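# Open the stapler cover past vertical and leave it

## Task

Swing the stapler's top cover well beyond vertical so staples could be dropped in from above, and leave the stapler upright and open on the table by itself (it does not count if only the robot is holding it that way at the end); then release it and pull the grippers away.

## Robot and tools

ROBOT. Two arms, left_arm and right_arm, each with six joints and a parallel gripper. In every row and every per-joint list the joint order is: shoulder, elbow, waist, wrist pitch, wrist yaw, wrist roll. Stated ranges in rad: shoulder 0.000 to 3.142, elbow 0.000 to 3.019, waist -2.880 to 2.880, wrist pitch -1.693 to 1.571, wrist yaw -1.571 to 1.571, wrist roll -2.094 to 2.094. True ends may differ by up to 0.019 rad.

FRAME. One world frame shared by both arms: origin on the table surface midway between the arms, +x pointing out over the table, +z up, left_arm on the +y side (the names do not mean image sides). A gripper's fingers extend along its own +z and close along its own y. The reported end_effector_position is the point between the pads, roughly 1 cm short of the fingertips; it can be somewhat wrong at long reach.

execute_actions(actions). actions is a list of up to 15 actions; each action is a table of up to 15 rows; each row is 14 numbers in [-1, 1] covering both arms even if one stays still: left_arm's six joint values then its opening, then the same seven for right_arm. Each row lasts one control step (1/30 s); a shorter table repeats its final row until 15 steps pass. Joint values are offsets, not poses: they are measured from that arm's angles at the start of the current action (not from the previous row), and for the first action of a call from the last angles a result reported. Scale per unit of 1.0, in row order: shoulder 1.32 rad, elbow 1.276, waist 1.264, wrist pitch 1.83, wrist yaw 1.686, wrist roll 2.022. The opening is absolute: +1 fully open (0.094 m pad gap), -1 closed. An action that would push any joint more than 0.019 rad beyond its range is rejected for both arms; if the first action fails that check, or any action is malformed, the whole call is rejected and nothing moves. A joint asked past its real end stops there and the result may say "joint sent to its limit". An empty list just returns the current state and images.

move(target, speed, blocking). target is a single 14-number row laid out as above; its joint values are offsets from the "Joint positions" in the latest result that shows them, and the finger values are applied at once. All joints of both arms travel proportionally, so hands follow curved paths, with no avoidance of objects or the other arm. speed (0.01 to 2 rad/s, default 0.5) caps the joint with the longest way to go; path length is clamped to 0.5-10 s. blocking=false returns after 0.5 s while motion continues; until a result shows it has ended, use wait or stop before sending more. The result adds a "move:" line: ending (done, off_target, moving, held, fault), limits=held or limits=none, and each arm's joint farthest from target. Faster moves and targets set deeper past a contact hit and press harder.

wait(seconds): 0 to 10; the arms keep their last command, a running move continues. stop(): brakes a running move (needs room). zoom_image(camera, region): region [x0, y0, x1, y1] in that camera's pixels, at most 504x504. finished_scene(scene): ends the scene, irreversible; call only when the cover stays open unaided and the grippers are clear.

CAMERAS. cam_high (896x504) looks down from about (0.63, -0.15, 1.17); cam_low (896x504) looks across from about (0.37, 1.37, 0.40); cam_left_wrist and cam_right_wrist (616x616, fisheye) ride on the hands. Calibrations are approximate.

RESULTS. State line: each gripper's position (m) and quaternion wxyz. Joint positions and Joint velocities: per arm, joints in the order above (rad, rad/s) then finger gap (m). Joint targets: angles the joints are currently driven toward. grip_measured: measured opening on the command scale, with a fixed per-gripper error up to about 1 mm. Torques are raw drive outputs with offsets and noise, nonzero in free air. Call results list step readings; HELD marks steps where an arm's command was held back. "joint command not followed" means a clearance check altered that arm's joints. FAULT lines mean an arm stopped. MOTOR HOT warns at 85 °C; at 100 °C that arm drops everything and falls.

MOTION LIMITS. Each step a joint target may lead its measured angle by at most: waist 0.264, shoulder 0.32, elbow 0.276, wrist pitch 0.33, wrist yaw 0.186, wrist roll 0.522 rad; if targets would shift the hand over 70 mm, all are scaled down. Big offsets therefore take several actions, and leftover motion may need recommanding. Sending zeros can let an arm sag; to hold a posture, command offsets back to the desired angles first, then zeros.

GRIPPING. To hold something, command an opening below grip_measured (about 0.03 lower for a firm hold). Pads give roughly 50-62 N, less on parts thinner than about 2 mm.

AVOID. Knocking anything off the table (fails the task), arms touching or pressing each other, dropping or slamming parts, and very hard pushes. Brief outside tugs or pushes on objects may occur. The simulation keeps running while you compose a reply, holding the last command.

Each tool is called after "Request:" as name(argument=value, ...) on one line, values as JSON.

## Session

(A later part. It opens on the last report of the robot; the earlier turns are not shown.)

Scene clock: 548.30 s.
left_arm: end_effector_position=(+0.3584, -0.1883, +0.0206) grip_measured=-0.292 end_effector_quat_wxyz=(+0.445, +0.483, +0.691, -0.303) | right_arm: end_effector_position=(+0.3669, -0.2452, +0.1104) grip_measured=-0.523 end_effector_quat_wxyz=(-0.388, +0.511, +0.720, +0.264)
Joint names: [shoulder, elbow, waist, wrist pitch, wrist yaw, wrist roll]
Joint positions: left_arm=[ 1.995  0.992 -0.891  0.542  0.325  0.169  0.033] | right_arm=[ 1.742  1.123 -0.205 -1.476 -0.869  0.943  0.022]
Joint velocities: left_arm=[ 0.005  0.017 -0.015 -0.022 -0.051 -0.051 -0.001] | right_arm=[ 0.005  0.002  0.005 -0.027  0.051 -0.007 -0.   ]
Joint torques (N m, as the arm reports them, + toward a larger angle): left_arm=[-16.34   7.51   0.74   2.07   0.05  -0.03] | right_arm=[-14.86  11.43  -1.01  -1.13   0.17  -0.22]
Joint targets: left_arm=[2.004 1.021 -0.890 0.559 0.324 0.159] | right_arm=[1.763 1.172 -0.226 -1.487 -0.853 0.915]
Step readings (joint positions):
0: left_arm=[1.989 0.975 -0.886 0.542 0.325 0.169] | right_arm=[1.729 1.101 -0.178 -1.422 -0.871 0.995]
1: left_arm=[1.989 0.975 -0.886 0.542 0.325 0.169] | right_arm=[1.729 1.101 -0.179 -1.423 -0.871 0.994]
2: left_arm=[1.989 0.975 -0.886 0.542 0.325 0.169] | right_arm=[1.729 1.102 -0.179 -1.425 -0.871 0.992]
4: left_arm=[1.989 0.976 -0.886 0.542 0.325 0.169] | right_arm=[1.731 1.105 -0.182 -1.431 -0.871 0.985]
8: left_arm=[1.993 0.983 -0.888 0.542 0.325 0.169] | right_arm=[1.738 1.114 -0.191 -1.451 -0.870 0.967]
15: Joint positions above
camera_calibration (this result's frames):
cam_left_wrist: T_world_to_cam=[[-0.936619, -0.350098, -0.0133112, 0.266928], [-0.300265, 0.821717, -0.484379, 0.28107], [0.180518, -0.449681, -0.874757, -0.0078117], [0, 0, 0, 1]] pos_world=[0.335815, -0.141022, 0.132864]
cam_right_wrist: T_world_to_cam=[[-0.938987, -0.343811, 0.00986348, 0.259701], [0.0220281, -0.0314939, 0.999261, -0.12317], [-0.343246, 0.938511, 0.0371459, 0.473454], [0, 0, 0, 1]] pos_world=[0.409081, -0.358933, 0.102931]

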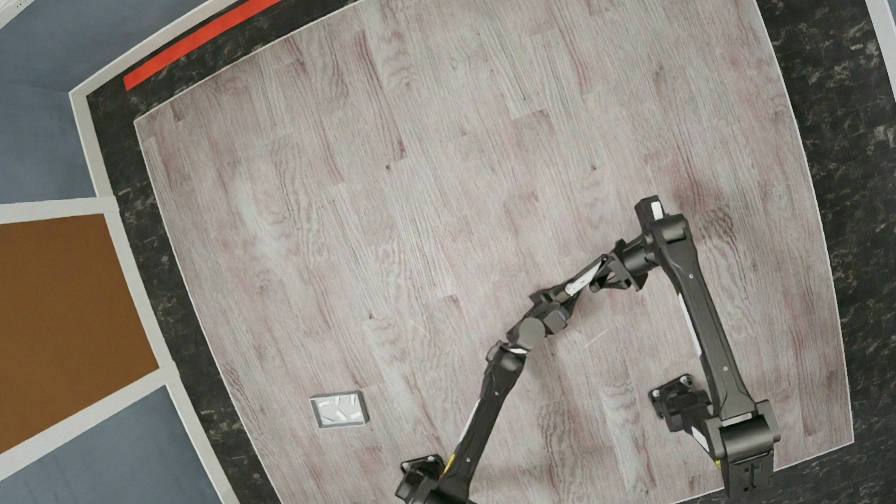

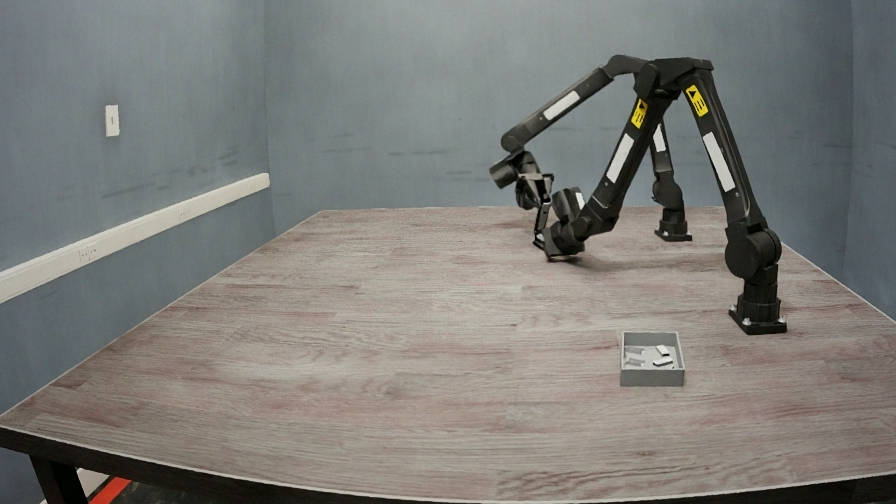

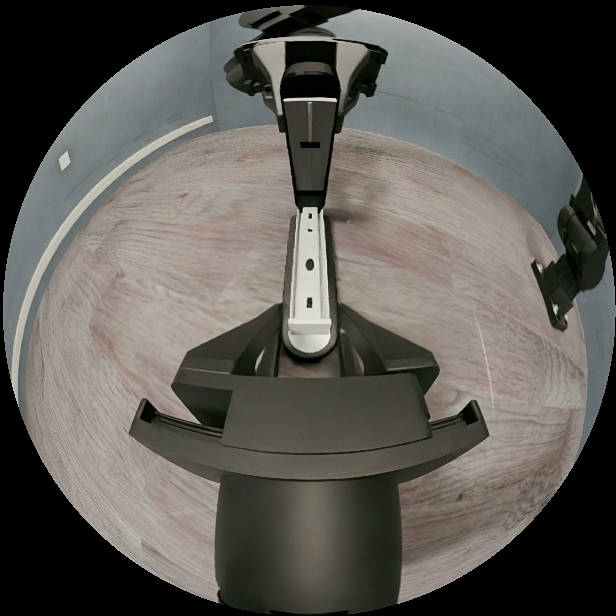

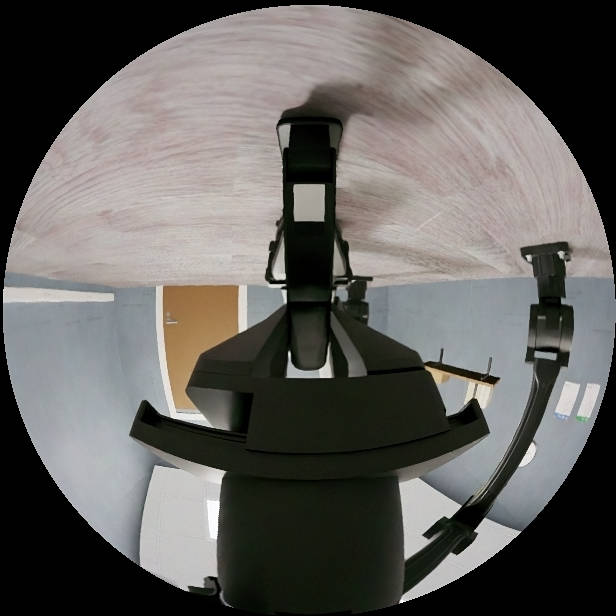

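Request:
execute_actions(actions=[[[0.006,0.015,0.0,0.009,-0.001,-0.005,-0.33, 0.016,0.026,-0.006,-0.006,0.005,-0.006,-0.522],[0.006,0.012,0.0,0.009,-0.001,-0.005,-0.33, 0.016,0.024,-0.005,-0.006,0.005,-0.006,-0.522],[0.006,0.008,0.001,0.009,-0.001,-0.005,-0.33, 0.016,0.024,-0.004,-0.006,0.005,-0.006,-0.522],[0.005,0.004,0.002,0.009,-0.001,-0.005,-0.33, 0.016,0.024,-0.004,-0.006,0.005,-0.006,-0.522],[0.005,0.000,0.003,0.009,-0.001,-0.005,-0.33, 0.016,0.024,-0.004,-0.006,0.005,-0.006,-0.522],[0.004,-0.004,0.004,0.009,-0.001,-0.005,-0.33, 0.016,0.024,-0.004,-0.006,0.005,-0.006,-0.522],[0.004,-0.008,0.005,0.009,-0.001,-0.005,-0.33, 0.016,0.024,-0.004,-0.006,0.005,-0.006,-0.522],[0.004,-0.011,0.006,0.009,-0.001,-0.005,-0.33, 0.016,0.024,-0.004,-0.006,0.005,-0.006,-0.522],[0.004,-0.014,0.007,0.009,-0.001,-0.005,-0.33, 0.016,0.024,-0.004,-0.006,0.005,-0.006,-0.522],[0.004,-0.017,0.008,0.009,-0.001,-0.005,-0.33, 0.016,0.024,-0.004,-0.006,0.005,-0.006,-0.522],[0.004,-0.019,0.009,0.009,-0.001,-0.005,-0.33, 0.016,0.024,-0.004,-0.006,0.005,-0.006,-0.522],[0.004,-0.021,0.0095,0.009,-0.001,-0.005,-0.33, 0.016,0.024,-0.004,-0.006,0.005,-0.006,-0.522]]])

Scene clock: 564.00 s.
left_arm: end_effector_position=(+0.3566, -0.1859, +0.0173) grip_measured=-0.292 end_effector_quat_wxyz=(+0.443, +0.483, +0.693, -0.302) | right_arm: end_effector_position=(+0.3666, -0.2454, +0.1104) grip_measured=-0.516 end_effector_quat_wxyz=(-0.388, +0.510, +0.721, +0.263)
Joint names: [shoulder, elbow, waist, wrist pitch, wrist yaw, wrist roll]
Joint positions: left_arm=[ 1.996  0.985 -0.891  0.545  0.323  0.169  0.033] | right_arm=[ 1.742  1.124 -0.205 -1.478 -0.866  0.942  0.023]
Joint velocities: left_arm=[ 0.005  0.022 -0.015  0.017 -0.051 -0.037 -0.   ] | right_arm=[-0.005  0.002 -0.015 -0.012  0.066 -0.022 -0.001]
Joint torques (N m, as the arm reports them, + toward a larger angle): left_arm=[-17.05   3.89   1.4    1.9    0.14  -0.04] | right_arm=[-14.72   9.93   0.17  -0.92  -0.28  -0.08]
Joint targets: left_arm=[2.000 0.966 -0.879 0.559 0.323 0.158] | right_arm=[1.763 1.154 -0.210 -1.487 -0.861 0.931]
Step readings (joint positions):
0: left_arm=[1.995 0.992 -0.891 0.542 0.325 0.169] | right_arm=[1.742 1.124 -0.205 -1.476 -0.869 0.942]
1: left_arm=[1.995 0.992 -0.891 0.542 0.325 0.169] | right_arm=[1.742 1.124 -0.205 -1.476 -0.869 0.942]
2: left_arm=[1.995 0.992 -0.891 0.542 0.325 0.169] | right_arm=[1.742 1.124 -0.205 -1.476 -0.869 0.942]
4: left_arm=[1.995 0.992 -0.891 0.542 0.324 0.169] | right_arm=[1.742 1.124 -0.205 -1.476 -0.869 0.942]
8: left_arm=[1.996 0.992 -0.891 0.542 0.324 0.169] | right_arm=[1.742 1.124 -0.205 -1.476 -0.869 0.942]
15: Joint positions above
camera_calibration (this result's frames):
cam_left_wrist: T_world_to_cam=[[-0.93606, -0.351634, -0.0120683, 0.265603], [-0.303185, 0.823541, -0.479436, 0.278238], [0.178525, -0.445121, -0.877494, -0.00768119], [0, 0, 0, 1]] pos_world=[0.334349, -0.139164, 0.129862]
cam_right_wrist: T_world_to_cam=[[-0.938227, -0.345849, 0.0108967, 0.258385], [0.0225342, -0.0296461, 0.999306, -0.122866], [-0.345286, 0.937822, 0.0356081, 0.474349], [0, 0, 0, 1]] pos_world=[0.408979, -0.359135, 0.103075]

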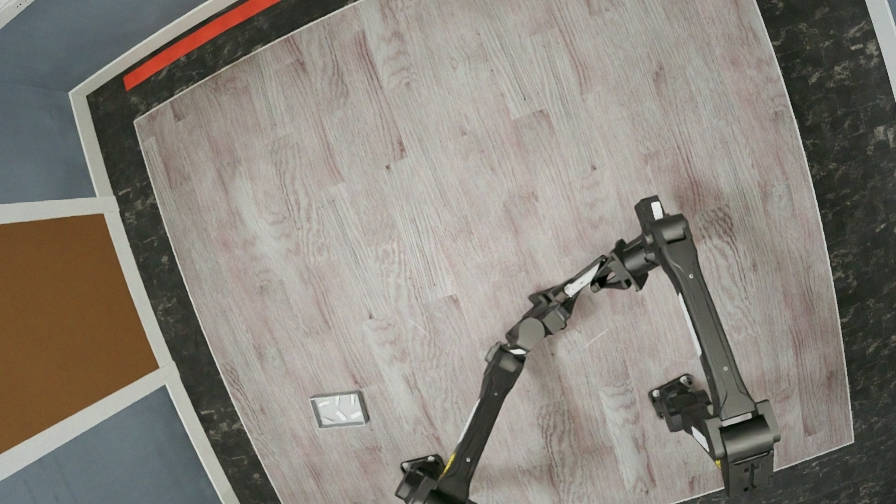

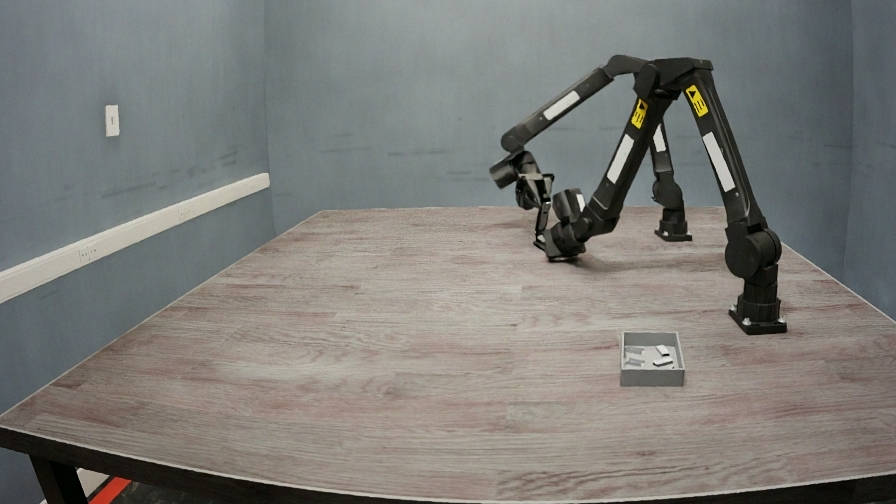

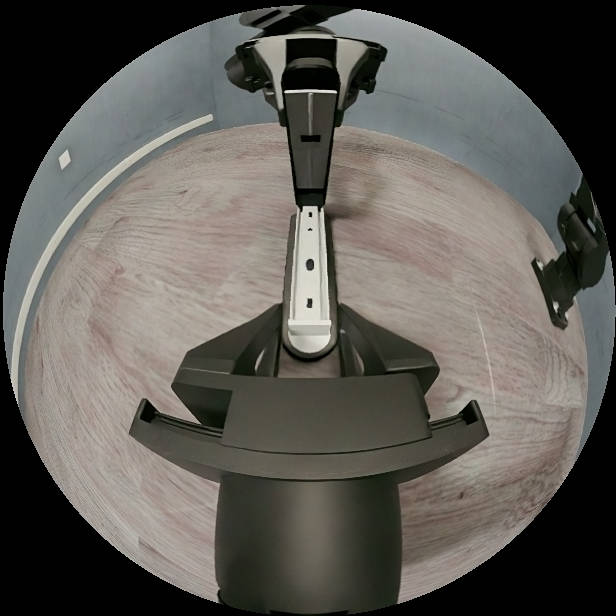

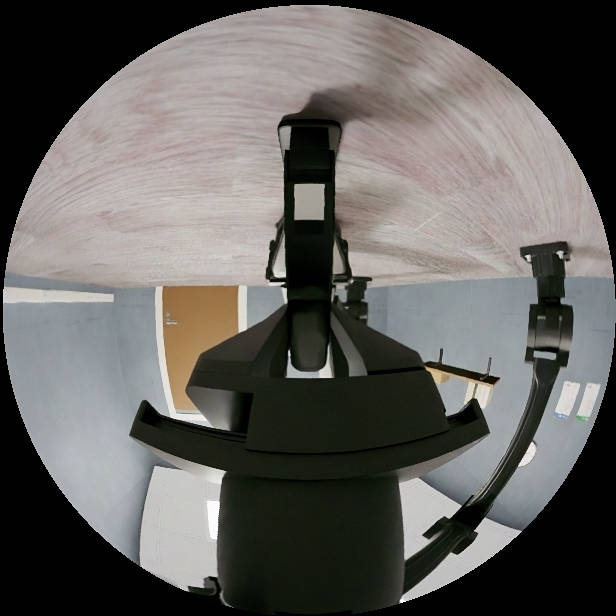

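Request:
execute_actions(actions=[[[0.003,-0.015,0.005,0.008,0.0,-0.005,-0.33, 0.010,0.027,-0.007,-0.006,0.004,-0.008,-0.516],[0.003,-0.015,0.005,0.008,0.0,-0.005,-0.33, 0.009,0.028,-0.008,-0.0065,0.005,-0.009,-0.516],[0.003,-0.015,0.005,0.008,0.0,-0.005,-0.33, 0.008,0.0295,-0.010,-0.007,0.006,-0.010,-0.516],[0.003,-0.015,0.005,0.008,0.0,-0.005,-0.33, 0.008,0.031,-0.012,-0.0075,0.007,-0.011,-0.516],[0.003,-0.015,0.005,0.008,0.0,-0.005,-0.33, 0.008,0.032,-0.014,-0.008,0.008,-0.012,-0.516],[0.003,-0.015,0.005,0.008,0.0,-0.005,-0.33, 0.008,0.0335,-0.016,-0.0085,0.009,-0.013,-0.516],[0.003,-0.015,0.005,0.008,0.0,-0.005,-0.33, 0.008,0.035,-0.018,-0.009,0.010,-0.014,-0.516],[0.003,-0.015,0.005,0.008,0.0,-0.005,-0.33, 0.008,0.036,-0.020,-0.0095,0.011,-0.015,-0.516],[0.003,-0.015,0.005,0.008,0.0,-0.005,-0.33, 0.008,0.0375,-0.0225,-0.010,0.012,-0.0158,-0.516],[0.003,-0.015,0.005,0.008,0.0,-0.005,-0.33, 0.008,0.039,-0.0245,-0.0104,0.012,-0.0158,-0.516]]])

Scene clock: 572.57 s.
left_arm: end_effector_position=(+0.3566, -0.1859, +0.0173) grip_measured=-0.292 end_effector_quat_wxyz=(+0.443, +0.483, +0.693, -0.302) | right_arm: end_effector_position=(+0.3686, -0.2524, +0.1123) grip_measured=-0.513 end_effector_quat_wxyz=(-0.386, +0.513, +0.721, +0.262)
Joint names: [shoulder, elbow, waist, wrist pitch, wrist yaw, wrist roll]
Joint positions: left_arm=[ 1.996  0.985 -0.891  0.545  0.323  0.169  0.033] | right_arm=[ 1.742  1.132 -0.22  -1.491 -0.856  0.933  0.023]
Joint velocities: left_arm=[ 0.005  0.002 -0.005 -0.017 -0.007 -0.022 -0.001] | right_arm=[ 0.005  0.002 -0.024  0.002 -0.037 -0.051 -0.   ]
Joint torques (N m, as the arm reports them, + toward a larger angle): left_arm=[-16.75   4.01   1.     2.01   0.13  -0.02] | right_arm=[-15.99  10.8    0.17  -0.73  -0.1   -0.17]
Joint targets: left_arm=[2.000 0.966 -0.884 0.560 0.323 0.158] | right_arm=[1.753 1.173 -0.236 -1.497 -0.846 0.910]
Step readings (joint positions):
0: left_arm=[1.996 0.985 -0.891 0.545 0.323 0.169] | right_arm=[1.742 1.124 -0.205 -1.478 -0.866 0.942]
1: left_arm=[1.996 0.985 -0.891 0.545 0.323 0.169] | right_arm=[1.742 1.124 -0.205 -1.478 -0.866 0.942]
2: left_arm=[1.996 0.985 -0.891 0.545 0.323 0.169] | right_arm=[1.742 1.124 -0.205 -1.478 -0.865 0.942]
4: left_arm=[1.996 0.985 -0.891 0.545 0.323 0.169] | right_arm=[1.742 1.124 -0.205 -1.478 -0.864 0.942]
8: left_arm=[1.996 0.985 -0.891 0.545 0.323 0.169] | right_arm=[1.742 1.125 -0.208 -1.480 -0.860 0.939]
15: Joint positions above
camera_calibration (this result's frames):
cam_left_wrist: T_world_to_cam=[[-0.93606, -0.351634, -0.0120683, 0.265603], [-0.303185, 0.823541, -0.479436, 0.278238], [0.178525, -0.445121, -0.877494, -0.00768119], [0, 0, 0, 1]] pos_world=[0.334349, -0.139164, 0.129862]
cam_right_wrist: T_world_to_cam=[[-0.939936, -0.341162, 0.0113695, 0.259611], [0.0207168, -0.0237674, 0.999503, -0.122909], [-0.340722, 0.939704, 0.0294076, 0.480971], [0, 0, 0, 1]] pos_world=[0.410441, -0.366322, 0.105752]

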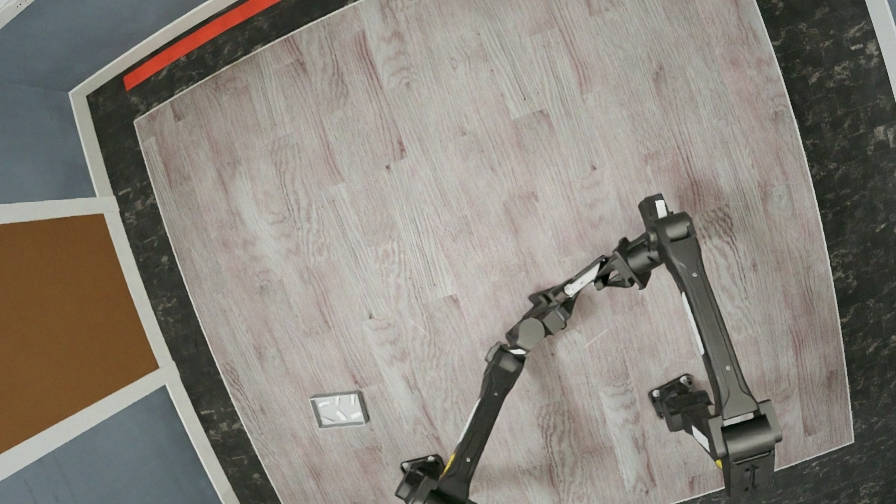

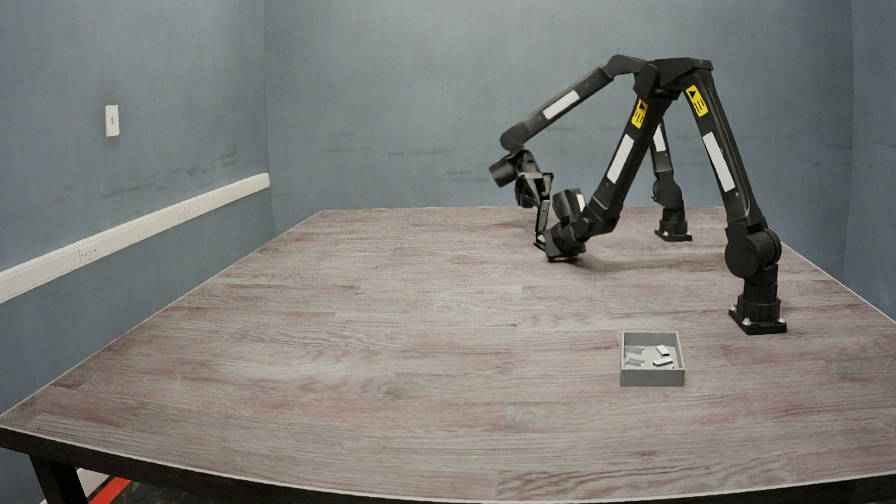

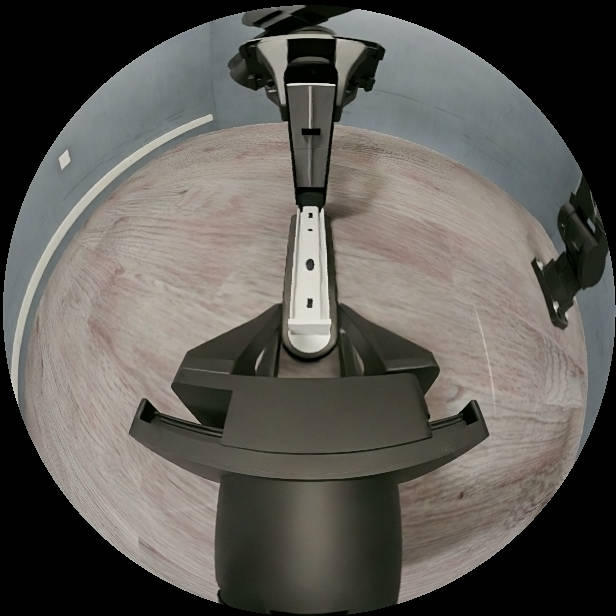

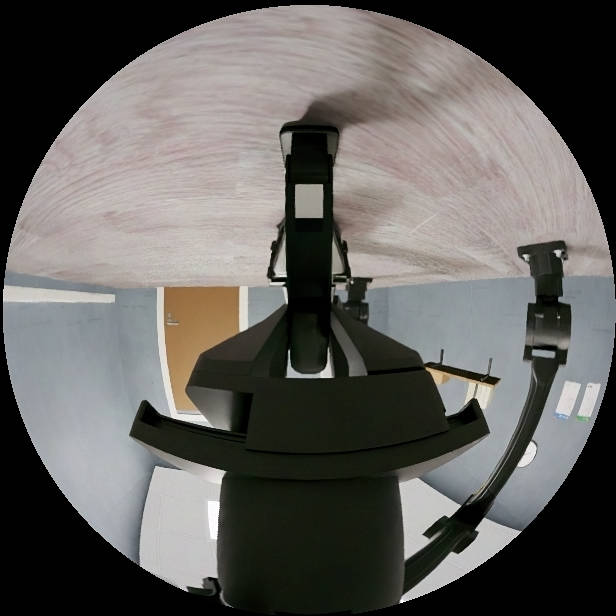

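Request:
execute_actions(actions=[[[0.003,-0.015,0.005,0.008,0.0,-0.005,-0.33, 0.010,0.0339,-0.0148,-0.0054,0.0067,-0.0130,-0.516],[0.003,-0.015,0.005,0.008,0.0,-0.005,-0.33, 0.010,0.0357,-0.0169,-0.0070,0.0076,-0.0145,-0.516],[0.003,-0.015,0.005,0.008,0.0,-0.005,-0.33, 0.010,0.0375,-0.0190,-0.0086,0.0084,-0.0161,-0.516],[0.003,-0.015,0.005,0.008,0.0,-0.005,-0.33, 0.010,0.0393,-0.0211,-0.0102,0.0092,-0.0176,-0.516],[0.003,-0.015,0.005,0.008,0.0,-0.005,-0.33, 0.010,0.0411,-0.0232,-0.0118,0.0101,-0.0192,-0.516],[0.003,-0.015,0.005,0.008,0.0,-0.005,-0.33, 0.010,0.0429,-0.0252,-0.0133,0.0109,-0.0208,-0.516],[0.003,-0.015,0.005,0.008,0.0,-0.005,-0.33, 0.010,0.0447,-0.0273,-0.0149,0.0117,-0.0223,-0.516],[0.003,-0.015,0.005,0.008,0.0,-0.005,-0.33, 0.012,0.0465,-0.0294,-0.0165,0.0125,-0.0239,-0.516],[0.003,-0.015,0.005,0.008,0.0,-0.005,-0.33, 0.014,0.0483,-0.0315,-0.0181,0.0134,-0.0254,-0.516],[0.003,-0.015,0.005,0.008,0.0,-0.005,-0.33, 0.016,0.0501,-0.0336,-0.0197,0.0142,-0.0270,-0.516]],[[0.003,-0.015,0.005,0.008,0.0,-0.005,-0.33, 0.0231,0.0339,-0.0148,-0.0054,0.0067,-0.0130,-0.516],[0.003,-0.015,0.005,0.008,0.0,-0.005,-0.33, 0.0242,0.0357,-0.0169,-0.0070,0.0076,-0.0145,-0.516],[0.003,-0.015,0.005,0.008,0.0,-0.005,-0.33, 0.0253,0.0375,-0.0190,-0.0086,0.0084,-0.0161,-0.516],[0.003,-0.015,0.005,0.008,0.0,-0.005,-0.33, 0.0264,0.0393,-0.0211,-0.0102,0.0092,-0.0176,-0.516],[0.003,-0.015,0.005,0.008,0.0,-0.005,-0.33, 0.0275,0.0411,-0.0232,-0.0118,0.0101,-0.0192,-0.516],[0.003,-0.015,0.005,0.008,0.0,-0.005,-0.33, 0.0286,0.0429,-0.0252,-0.0133,0.0109,-0.0208,-0.516],[0.003,-0.015,0.005,0.008,0.0,-0.005,-0.33, 0.0297,0.0447,-0.0273,-0.0149,0.0117,-0.0223,-0.516],[0.003,-0.015,0.005,0.008,0.0,-0.005,-0.33, 0.0308,0.0465,-0.0294,-0.0165,0.0125,-0.0239,-0.516],[0.003,-0.015,0.005,0.008,0.0,-0.005,-0.33, 0.0320,0.0483,-0.0315,-0.0181,0.0134,-0.0254,-0.516],[0.003,-0.015,0.005,0.008,0.0,-0.005,-0.33, 0.0331,0.0501,-0.0336,-0.0197,0.0142,-0.0270,-0.516]]])

Scene clock: 584.97 s.
left_arm: end_effector_position=(+0.3566, -0.1859, +0.0173) grip_measured=-0.292 end_effector_quat_wxyz=(+0.443, +0.483, +0.693, -0.302) | right_arm: end_effector_position=(+0.3775, -0.2791, +0.1181) grip_measured=-0.513 end_effector_quat_wxyz=(-0.378, +0.518, +0.721, +0.262)
Joint names: [shoulder, elbow, waist, wrist pitch, wrist yaw, wrist roll]
Joint positions: left_arm=[ 1.996  0.985 -0.891  0.545  0.323  0.169  0.033] | right_arm=[ 1.756  1.173 -0.279 -1.547 -0.822  0.879  0.023]
Joint velocities: left_arm=[ 0.005 -0.017 -0.005 -0.012  0.007  0.081 -0.001] | right_arm=[-0.005  0.002 -0.015 -0.012 -0.037 -0.022 -0.   ]
Joint torques (N m, as the arm reports them, + toward a larger angle): left_arm=[-16.92   4.04   0.92   2.06   0.14  -0.02] | right_arm=[-14.44  10.99  -0.69  -0.96  -0.12  -0.2 ]
Joint targets: left_arm=[2.000 0.966 -0.884 0.560 0.323 0.159] | right_arm=[1.786 1.215 -0.293 -1.553 -0.813 0.852]
Step readings (joint positions; steps 1 to 15: 1st action; 16 to 30: 2nd action):
0: left_arm=[1.996 0.985 -0.891 0.545 0.323 0.169] | right_arm=[1.742 1.132 -0.220 -1.491 -0.856 0.932]
1: left_arm=[1.996 0.985 -0.891 0.545 0.323 0.169] | right_arm=[1.742 1.132 -0.220 -1.492 -0.856 0.931]
2: left_arm=[1.996 0.985 -0.891 0.545 0.323 0.169] | right_arm=[1.742 1.133 -0.220 -1.493 -0.855 0.930]
4: left_arm=[1.996 0.985 -0.891 0.545 0.323 0.169] | right_arm=[1.742 1.135 -0.222 -1.496 -0.852 0.928]
8: left_arm=[1.996 0.985 -0.891 0.545 0.323 0.169] | right_arm=[1.742 1.143 -0.233 -1.506 -0.844 0.919]
15: left_arm=[1.996 0.985 -0.891 0.545 0.323 0.169] | right_arm=[1.742 1.151 -0.250 -1.517 -0.837 0.907]
16: left_arm=[1.996 0.985 -0.891 0.545 0.323 0.169] | right_arm=[1.743 1.151 -0.251 -1.518 -0.836 0.907]
17: left_arm=[1.996 0.985 -0.891 0.545 0.323 0.169] | right_arm=[1.743 1.151 -0.251 -1.519 -0.836 0.906]
19: left_arm=[1.996 0.985 -0.891 0.545 0.323 0.169] | right_arm=[1.745 1.154 -0.252 -1.523 -0.834 0.904]
23: left_arm=[1.996 0.985 -0.891 0.545 0.323 0.169] | right_arm=[1.750 1.163 -0.262 -1.535 -0.828 0.893]
30: Joint positions above
camera_calibration (this result's frames):
cam_left_wrist: T_world_to_cam=[[-0.936113, -0.351481, -0.0124135, 0.265656], [-0.302897, 0.823649, -0.479432, 0.278155], [0.178736, -0.445043, -0.877491, -0.00774175], [0, 0, 0, 1]] pos_world=[0.33432, -0.139174, 0.129861]
cam_right_wrist: T_world_to_cam=[[-0.943525, -0.331245, 0.00602443, 0.263518], [0.0108219, -0.0126406, 0.999862, -0.122688], [-0.331123, 0.94346, 0.0155115, 0.508017], [0, 0, 0, 1]] pos_world=[0.41818, -0.393556, 0.113204]

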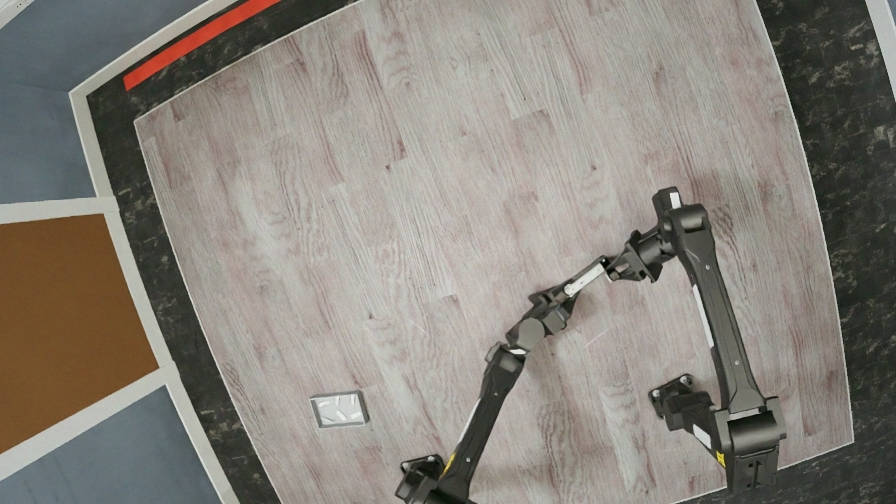

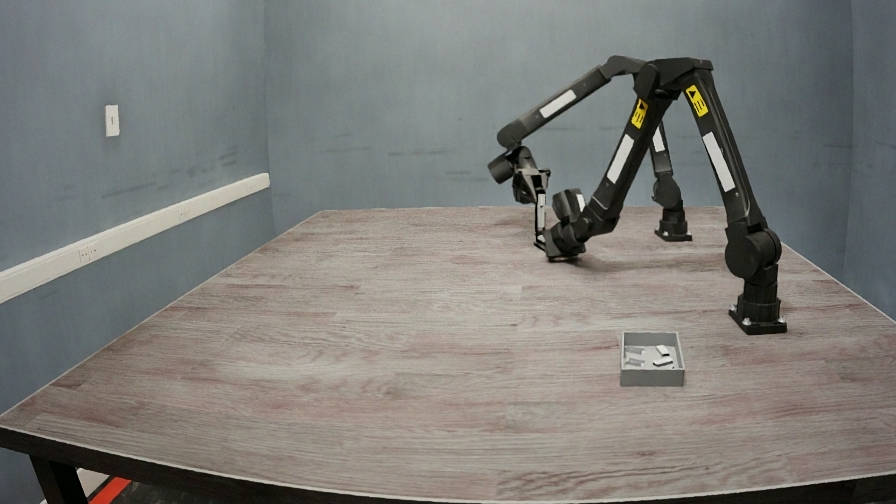

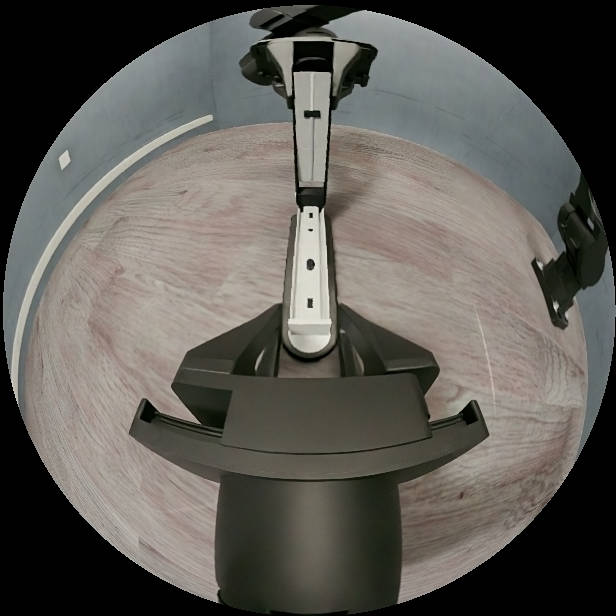

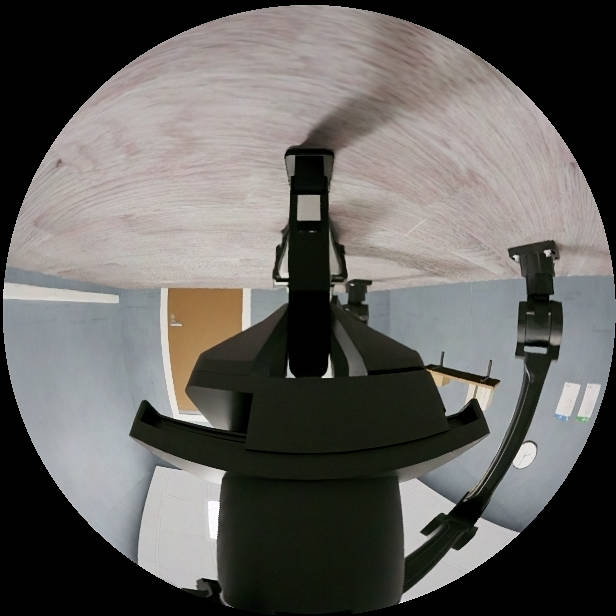

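Request:
execute_actions(actions=[[[0.003,-0.015,0.005,0.008,0.0,-0.005,-0.33, 0.0239,0.0354,-0.0118,-0.0046,0.0052,-0.0154,-0.516],[0.003,-0.015,0.005,0.008,0.0,-0.005,-0.33, 0.0252,0.0371,-0.0134,-0.0059,0.0058,-0.0170,-0.516],[0.003,-0.015,0.005,0.008,0.0,-0.005,-0.33, 0.0264,0.0387,-0.0149,-0.0072,0.0063,-0.0186,-0.516],[0.003,-0.015,0.005,0.008,0.0,-0.005,-0.33, 0.0277,0.0404,-0.0165,-0.0085,0.0069,-0.0202,-0.516],[0.003,-0.015,0.005,0.008,0.0,-0.005,-0.33, 0.0289,0.0421,-0.0180,-0.0098,0.0074,-0.0218,-0.516],[0.003,-0.015,0.005,0.008,0.0,-0.005,-0.33, 0.0301,0.0438,-0.0195,-0.0111,0.0079,-0.0233,-0.516],[0.003,-0.015,0.005,0.008,0.0,-0.005,-0.33, 0.0314,0.0455,-0.0211,-0.0124,0.0085,-0.0249,-0.516],[0.003,-0.015,0.005,0.008,0.0,-0.005,-0.33, 0.0326,0.0471,-0.0226,-0.0137,0.0090,-0.0265,-0.516],[0.003,-0.015,0.005,0.008,0.0,-0.005,-0.33, 0.0339,0.0488,-0.0242,-0.0150,0.0096,-0.0281,-0.516],[0.003,-0.015,0.005,0.008,0.0,-0.005,-0.33, 0.0351,0.0505,-0.0257,-0.0163,0.0101,-0.0297,-0.516]],[[0.003,-0.015,0.005,0.008,0.0,-0.005,-0.33, 0.0239,0.0354,-0.0118,-0.0046,0.0052,-0.0154,-0.516],[0.003,-0.015,0.005,0.008,0.0,-0.005,-0.33, 0.0252,0.0371,-0.0134,-0.0059,0.0058,-0.0170,-0.516],[0.003,-0.015,0.005,0.008,0.0,-0.005,-0.33, 0.0264,0.0387,-0.0149,-0.0072,0.0063,-0.0186,-0.516],[0.003,-0.015,0.005,0.008,0.0,-0.005,-0.33, 0.0277,0.0404,-0.0165,-0.0085,0.0069,-0.0202,-0.516],[0.003,-0.015,0.005,0.008,0.0,-0.005,-0.33, 0.0289,0.0421,-0.0180,-0.0098,0.0074,-0.0218,-0.516],[0.003,-0.015,0.005,0.008,0.0,-0.005,-0.33, 0.0301,0.0438,-0.0195,-0.0111,0.0079,-0.0233,-0.516],[0.003,-0.015,0.005,0.008,0.0,-0.005,-0.33, 0.0314,0.0455,-0.0211,-0.0124,0.0085,-0.0249,-0.516],[0.003,-0.015,0.005,0.008,0.0,-0.005,-0.33, 0.0326,0.0471,-0.0226,-0.0137,0.0090,-0.0265,-0.516],[0.003,-0.015,0.005,0.008,0.0,-0.005,-0.33, 0.0339,0.0488,-0.0242,-0.0150,0.0096,-0.0281,-0.516],[0.003,-0.015,0.005,0.008,0.0,-0.005,-0.33, 0.0351,0.0505,-0.0257,-0.0163,0.0101,-0.0297,-0.516]]])

Scene clock: 598.10 s.
left_arm: end_effector_position=(+0.3566, -0.1859, +0.0173) grip_measured=-0.292 end_effector_quat_wxyz=(+0.443, +0.483, +0.693, -0.302) | right_arm: end_effector_position=(+0.3838, -0.2959, +0.1171) grip_measured=-0.513 end_effector_quat_wxyz=(-0.382, +0.513, +0.722, +0.263)
Joint names: [shoulder, elbow, waist, wrist pitch, wrist yaw, wrist roll]
Joint positions: left_arm=[ 1.996  0.985 -0.891  0.545  0.323  0.169  0.033] | right_arm=[ 1.791  1.21  -0.315 -1.597 -0.804  0.819  0.023]
Joint velocities: left_arm=[-0.005 -0.007 -0.005 -0.007 -0.037 -0.007 -0.001] | right_arm=[-0.005  0.007 -0.005 -0.012  0.022  0.037  0.   ]
Joint torques (N m, as the arm reports them, + toward a larger angle): left_arm=[-17.01   4.     0.82   2.04   0.12  -0.02] | right_arm=[-15.01  11.24  -0.39  -0.98  -0.17  -0.26]
Joint targets: left_arm=[2.000 0.966 -0.884 0.560 0.323 0.159] | right_arm=[1.819 1.256 -0.329 -1.603 -0.796 0.789]
Step readings (joint positions; steps 1 to 15: 1st action; 16 to 30: 2nd action):
0: left_arm=[1.996 0.985 -0.891 0.545 0.323 0.169] | right_arm=[1.756 1.173 -0.279 -1.547 -0.822 0.878]
1: left_arm=[1.996 0.985 -0.891 0.545 0.323 0.169] | right_arm=[1.756 1.173 -0.279 -1.548 -0.822 0.877]
2: left_arm=[1.996 0.985 -0.891 0.545 0.323 0.169] | right_arm=[1.757 1.173 -0.279 -1.548 -0.821 0.876]
4: left_arm=[1.996 0.985 -0.891 0.545 0.323 0.169] | right_arm=[1.759 1.176 -0.279 -1.553 -0.821 0.873]
8: left_arm=[1.996 0.985 -0.891 0.545 0.323 0.169] | right_arm=[1.766 1.183 -0.283 -1.563 -0.818 0.864]
15: left_arm=[1.996 0.985 -0.891 0.545 0.323 0.169] | right_arm=[1.773 1.192 -0.297 -1.573 -0.813 0.849]
16: left_arm=[1.996 0.985 -0.891 0.545 0.323 0.169] | right_arm=[1.773 1.192 -0.297 -1.574 -0.813 0.848]
17: left_arm=[1.996 0.985 -0.891 0.545 0.323 0.169] | right_arm=[1.773 1.192 -0.297 -1.575 -0.812 0.847]
19: left_arm=[1.996 0.985 -0.891 0.545 0.323 0.169] | right_arm=[1.775 1.194 -0.297 -1.578 -0.812 0.844]
23: left_arm=[1.996 0.985 -0.891 0.545 0.323 0.169] | right_arm=[1.783 1.202 -0.301 -1.589 -0.809 0.834]
30: Joint positions above
camera_calibration (this result's frames):
cam_left_wrist: T_world_to_cam=[[-0.936113, -0.351481, -0.0124135, 0.265656], [-0.302897, 0.823649, -0.479432, 0.278155], [0.178736, -0.445043, -0.877491, -0.00774175], [0, 0, 0, 1]] pos_world=[0.33432, -0.139174, 0.129861]
cam_right_wrist: T_world_to_cam=[[-0.940556, -0.339576, 0.00648555, 0.260261], [0.0141528, -0.0201073, 0.999698, -0.125439], [-0.339343, 0.940364, 0.023718, 0.527202], [0, 0, 0, 1]] pos_world=[0.425468, -0.409906, 0.111209]

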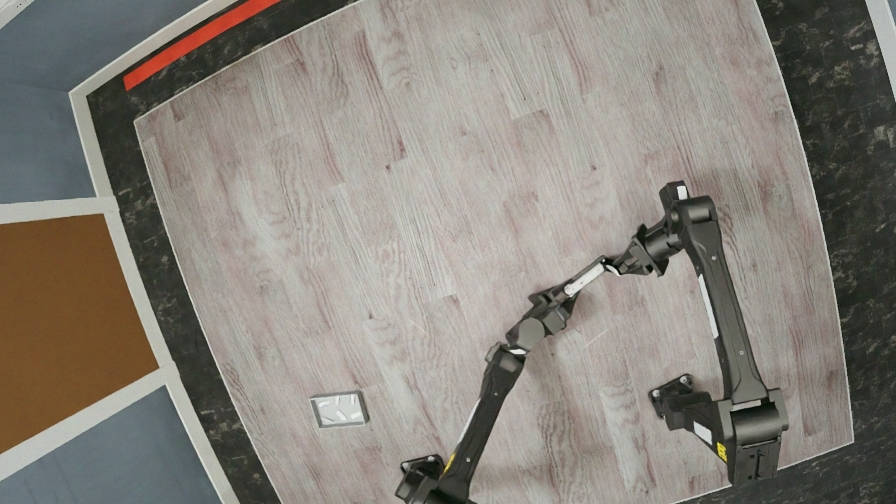

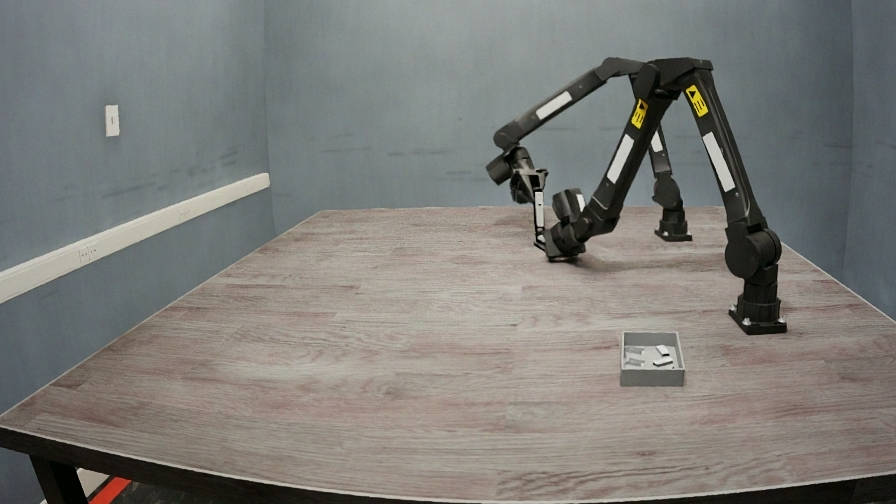

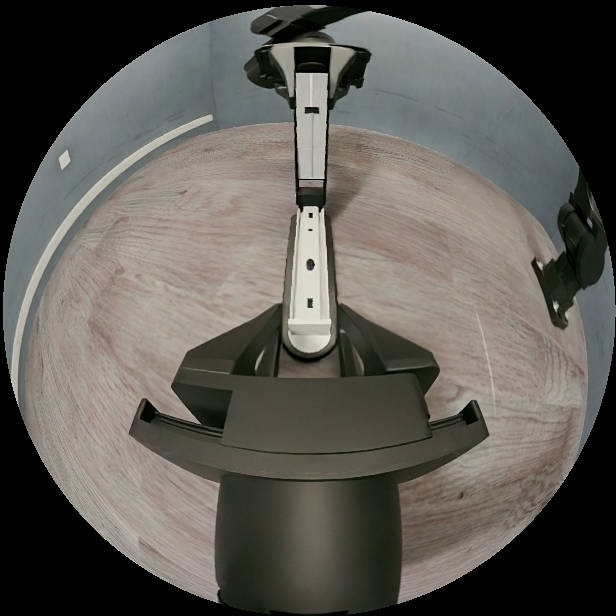

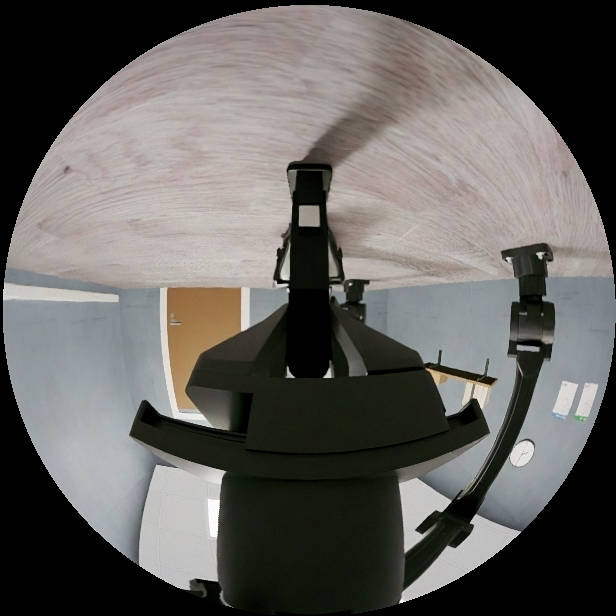

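Request:
execute_actions(actions=[[[0.003,-0.015,0.005,0.008,0.0,-0.005,-0.33, 0.0226,0.0383,-0.0136,-0.0034,0.0054,-0.0161,-0.516],[0.003,-0.015,0.005,0.008,0.0,-0.005,-0.33, 0.0240,0.0399,-0.0154,-0.0041,0.0061,-0.0173,-0.516],[0.003,-0.015,0.005,0.008,0.0,-0.005,-0.33, 0.0255,0.0414,-0.0171,-0.0048,0.0068,-0.0186,-0.516],[0.003,-0.015,0.005,0.008,0.0,-0.005,-0.33, 0.0269,0.0429,-0.0189,-0.0055,0.0075,-0.0198,-0.516],[0.003,-0.015,0.005,0.008,0.0,-0.005,-0.33, 0.0283,0.0445,-0.0206,-0.0062,0.0082,-0.0211,-0.516],[0.003,-0.015,0.005,0.008,0.0,-0.005,-0.33, 0.0297,0.0460,-0.0223,-0.0068,0.0088,-0.0224,-0.516],[0.003,-0.015,0.005,0.008,0.0,-0.005,-0.33, 0.0311,0.0475,-0.0241,-0.0075,0.0095,-0.0236,-0.516],[0.003,-0.015,0.005,0.008,0.0,-0.005,-0.33, 0.0326,0.0490,-0.0258,-0.0082,0.0102,-0.0249,-0.516],[0.003,-0.015,0.005,0.008,0.0,-0.005,-0.33, 0.0340,0.0506,-0.0276,-0.0089,0.0109,-0.0261,-0.516],[0.003,-0.015,0.005,0.008,0.0,-0.005,-0.33, 0.0354,0.0521,-0.0293,-0.0096,0.0116,-0.0274,-0.516]],[[0.003,-0.015,0.005,0.008,0.0,-0.005,-0.33, 0.0226,0.0383,-0.0136,-0.0034,0.0054,-0.0161,-0.516],[0.003,-0.015,0.005,0.008,0.0,-0.005,-0.33, 0.0240,0.0399,-0.0154,-0.0041,0.0061,-0.0173,-0.516],[0.003,-0.015,0.005,0.008,0.0,-0.005,-0.33, 0.0255,0.0414,-0.0171,-0.0048,0.0068,-0.0186,-0.516],[0.003,-0.015,0.005,0.008,0.0,-0.005,-0.33, 0.0269,0.0429,-0.0189,-0.0055,0.0075,-0.0198,-0.516],[0.003,-0.015,0.005,0.008,0.0,-0.005,-0.33, 0.0283,0.0445,-0.0206,-0.0062,0.0082,-0.0211,-0.516],[0.003,-0.015,0.005,0.008,0.0,-0.005,-0.33, 0.0297,0.0460,-0.0223,-0.0068,0.0088,-0.0224,-0.516],[0.003,-0.015,0.005,0.008,0.0,-0.005,-0.33, 0.0311,0.0475,-0.0241,-0.0075,0.0095,-0.0236,-0.516],[0.003,-0.015,0.005,0.008,0.0,-0.005,-0.33, 0.0326,0.0490,-0.0258,-0.0082,0.0102,-0.0249,-0.516],[0.003,-0.015,0.005,0.008,0.0,-0.005,-0.33, 0.0340,0.0506,-0.0276,-0.0089,0.0109,-0.0261,-0.516],[0.003,-0.015,0.005,0.008,0.0,-0.005,-0.33, 0.0354,0.0521,-0.0293,-0.0096,0.0116,-0.0274,-0.516]]])

Scene clock: 608.77 s.
left_arm: end_effector_position=(+0.3566, -0.1859, +0.0173) grip_measured=-0.292 end_effector_quat_wxyz=(+0.443, +0.483, +0.693, -0.302) | right_arm: end_effector_position=(+0.3915, -0.3172, +0.1100) grip_measured=-0.513 end_effector_quat_wxyz=(-0.381, +0.513, +0.723, +0.263)
Joint names: [shoulder, elbow, waist, wrist pitch, wrist yaw, wrist roll]
Joint positions: left_arm=[ 1.996  0.985 -0.891  0.545  0.323  0.169  0.033] | right_arm=[ 1.831  1.245 -0.358 -1.624 -0.778  0.77   0.023]
Joint velocities: left_arm=[ 0.015 -0.002  0.005 -0.007  0.066 -0.051 -0.   ] | right_arm=[ 0.015  0.007 -0.015 -0.012  0.007 -0.051 -0.001]
Joint torques (N m, as the arm reports them, + toward a larger angle): left_arm=[-16.91   3.98   1.07   2.09   0.13  -0.03] | right_arm=[-16.77  11.46  -0.87  -1.    -0.17  -0.21]
Joint targets: left_arm=[2.000 0.966 -0.884 0.560 0.323 0.159] | right_arm=[1.857 1.294 -0.374 -1.629 -0.771 0.739]
Step readings (joint positions; steps 1 to 15: 1st action; 16 to 30: 2nd action):
0: left_arm=[1.996 0.985 -0.891 0.545 0.323 0.169] | right_arm=[1.791 1.210 -0.315 -1.597 -0.803 0.818]
1: left_arm=[1.996 0.985 -0.891 0.545 0.323 0.169] | right_arm=[1.791 1.210 -0.315 -1.597 -0.803 0.817]
2: left_arm=[1.996 0.985 -0.891 0.545 0.323 0.169] | right_arm=[1.791 1.211 -0.315 -1.598 -0.802 0.817]
4: left_arm=[1.996 0.985 -0.891 0.545 0.323 0.169] | right_arm=[1.793 1.213 -0.315 -1.600 -0.801 0.815]
8: left_arm=[1.996 0.985 -0.891 0.545 0.323 0.169] | right_arm=[1.800 1.220 -0.322 -1.607 -0.795 0.807]
15: left_arm=[1.996 0.985 -0.891 0.545 0.323 0.169] | right_arm=[1.810 1.228 -0.337 -1.611 -0.791 0.795]
16: left_arm=[1.996 0.985 -0.891 0.545 0.323 0.169] | right_arm=[1.810 1.228 -0.338 -1.612 -0.790 0.794]
17: left_arm=[1.996 0.985 -0.891 0.545 0.323 0.169] | right_arm=[1.810 1.228 -0.338 -1.613 -0.789 0.793]
19: left_arm=[1.996 0.985 -0.891 0.545 0.323 0.169] | right_arm=[1.812 1.231 -0.338 -1.615 -0.788 0.791]
23: left_arm=[1.996 0.985 -0.891 0.545 0.323 0.169] | right_arm=[1.820 1.238 -0.343 -1.621 -0.783 0.783]
30: Joint positions above
camera_calibration (this result's frames):
cam_left_wrist: T_world_to_cam=[[-0.936113, -0.351481, -0.0124135, 0.265656], [-0.302897, 0.823649, -0.479432, 0.278155], [0.178736, -0.445043, -0.877491, -0.00774175], [0, 0, 0, 1]] pos_world=[0.33432, -0.139174, 0.129861]
cam_right_wrist: T_world_to_cam=[[-0.940597, -0.339492, 0.00467478, 0.260616], [0.0117004, -0.0186505, 0.999758, -0.117505], [-0.339323, 0.940424, 0.0215148, 0.550295], [0, 0, 0, 1]] pos_world=[0.433237, -0.431225, 0.104418]

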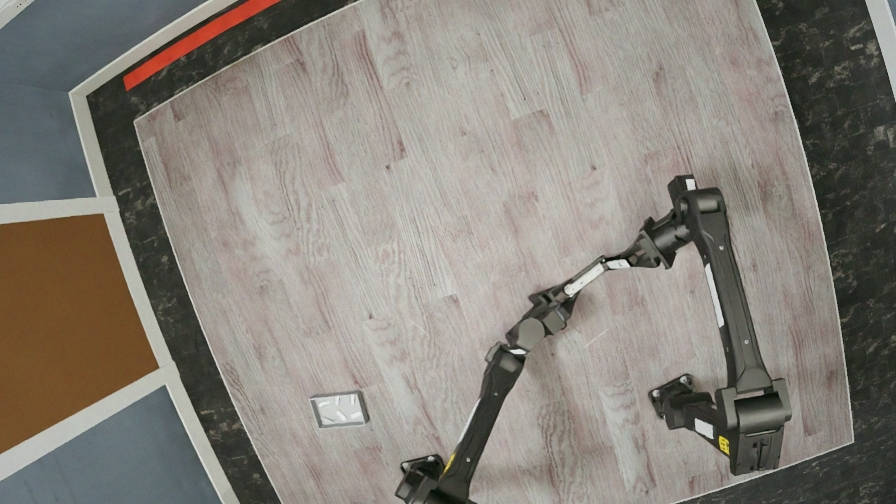

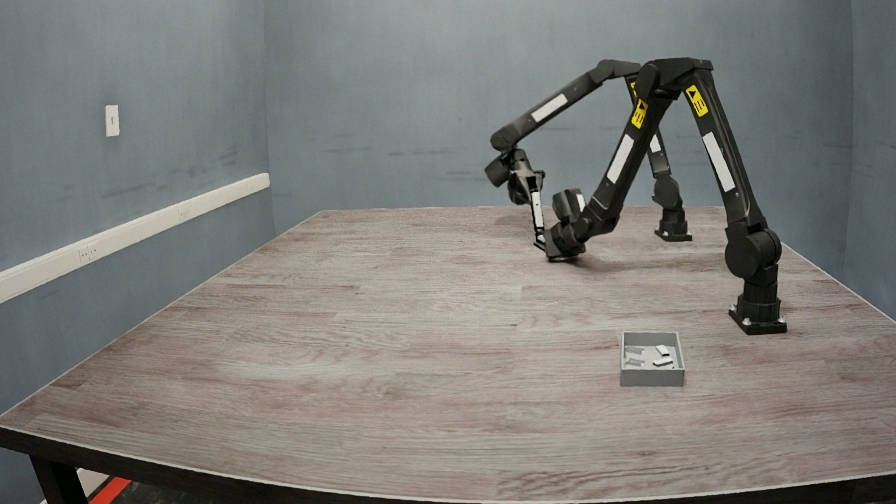

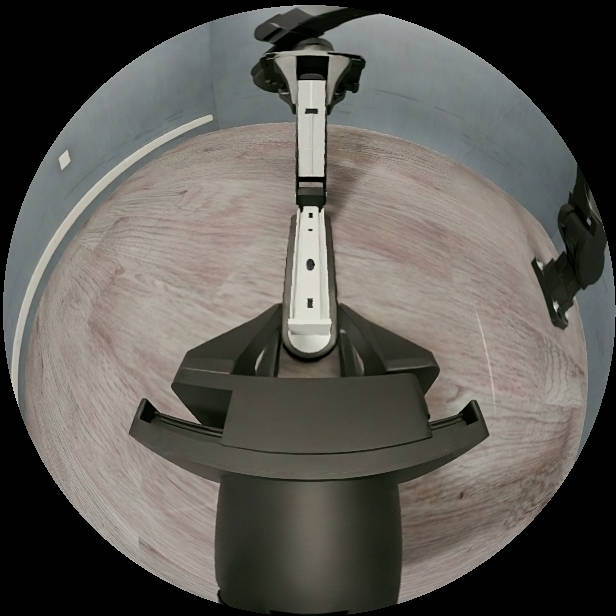

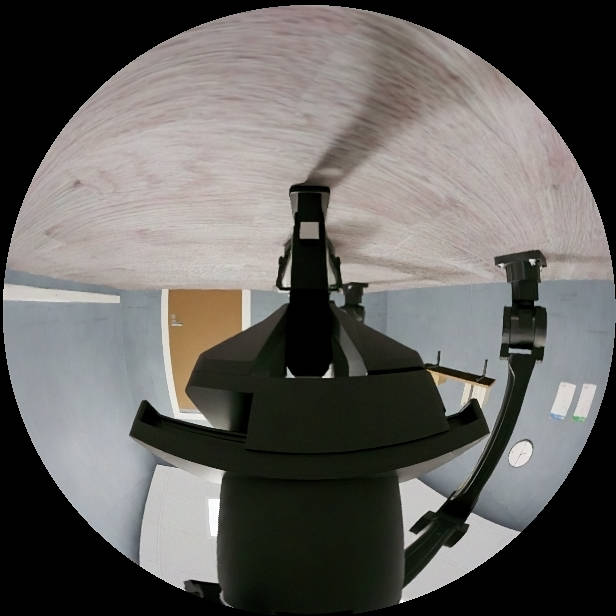

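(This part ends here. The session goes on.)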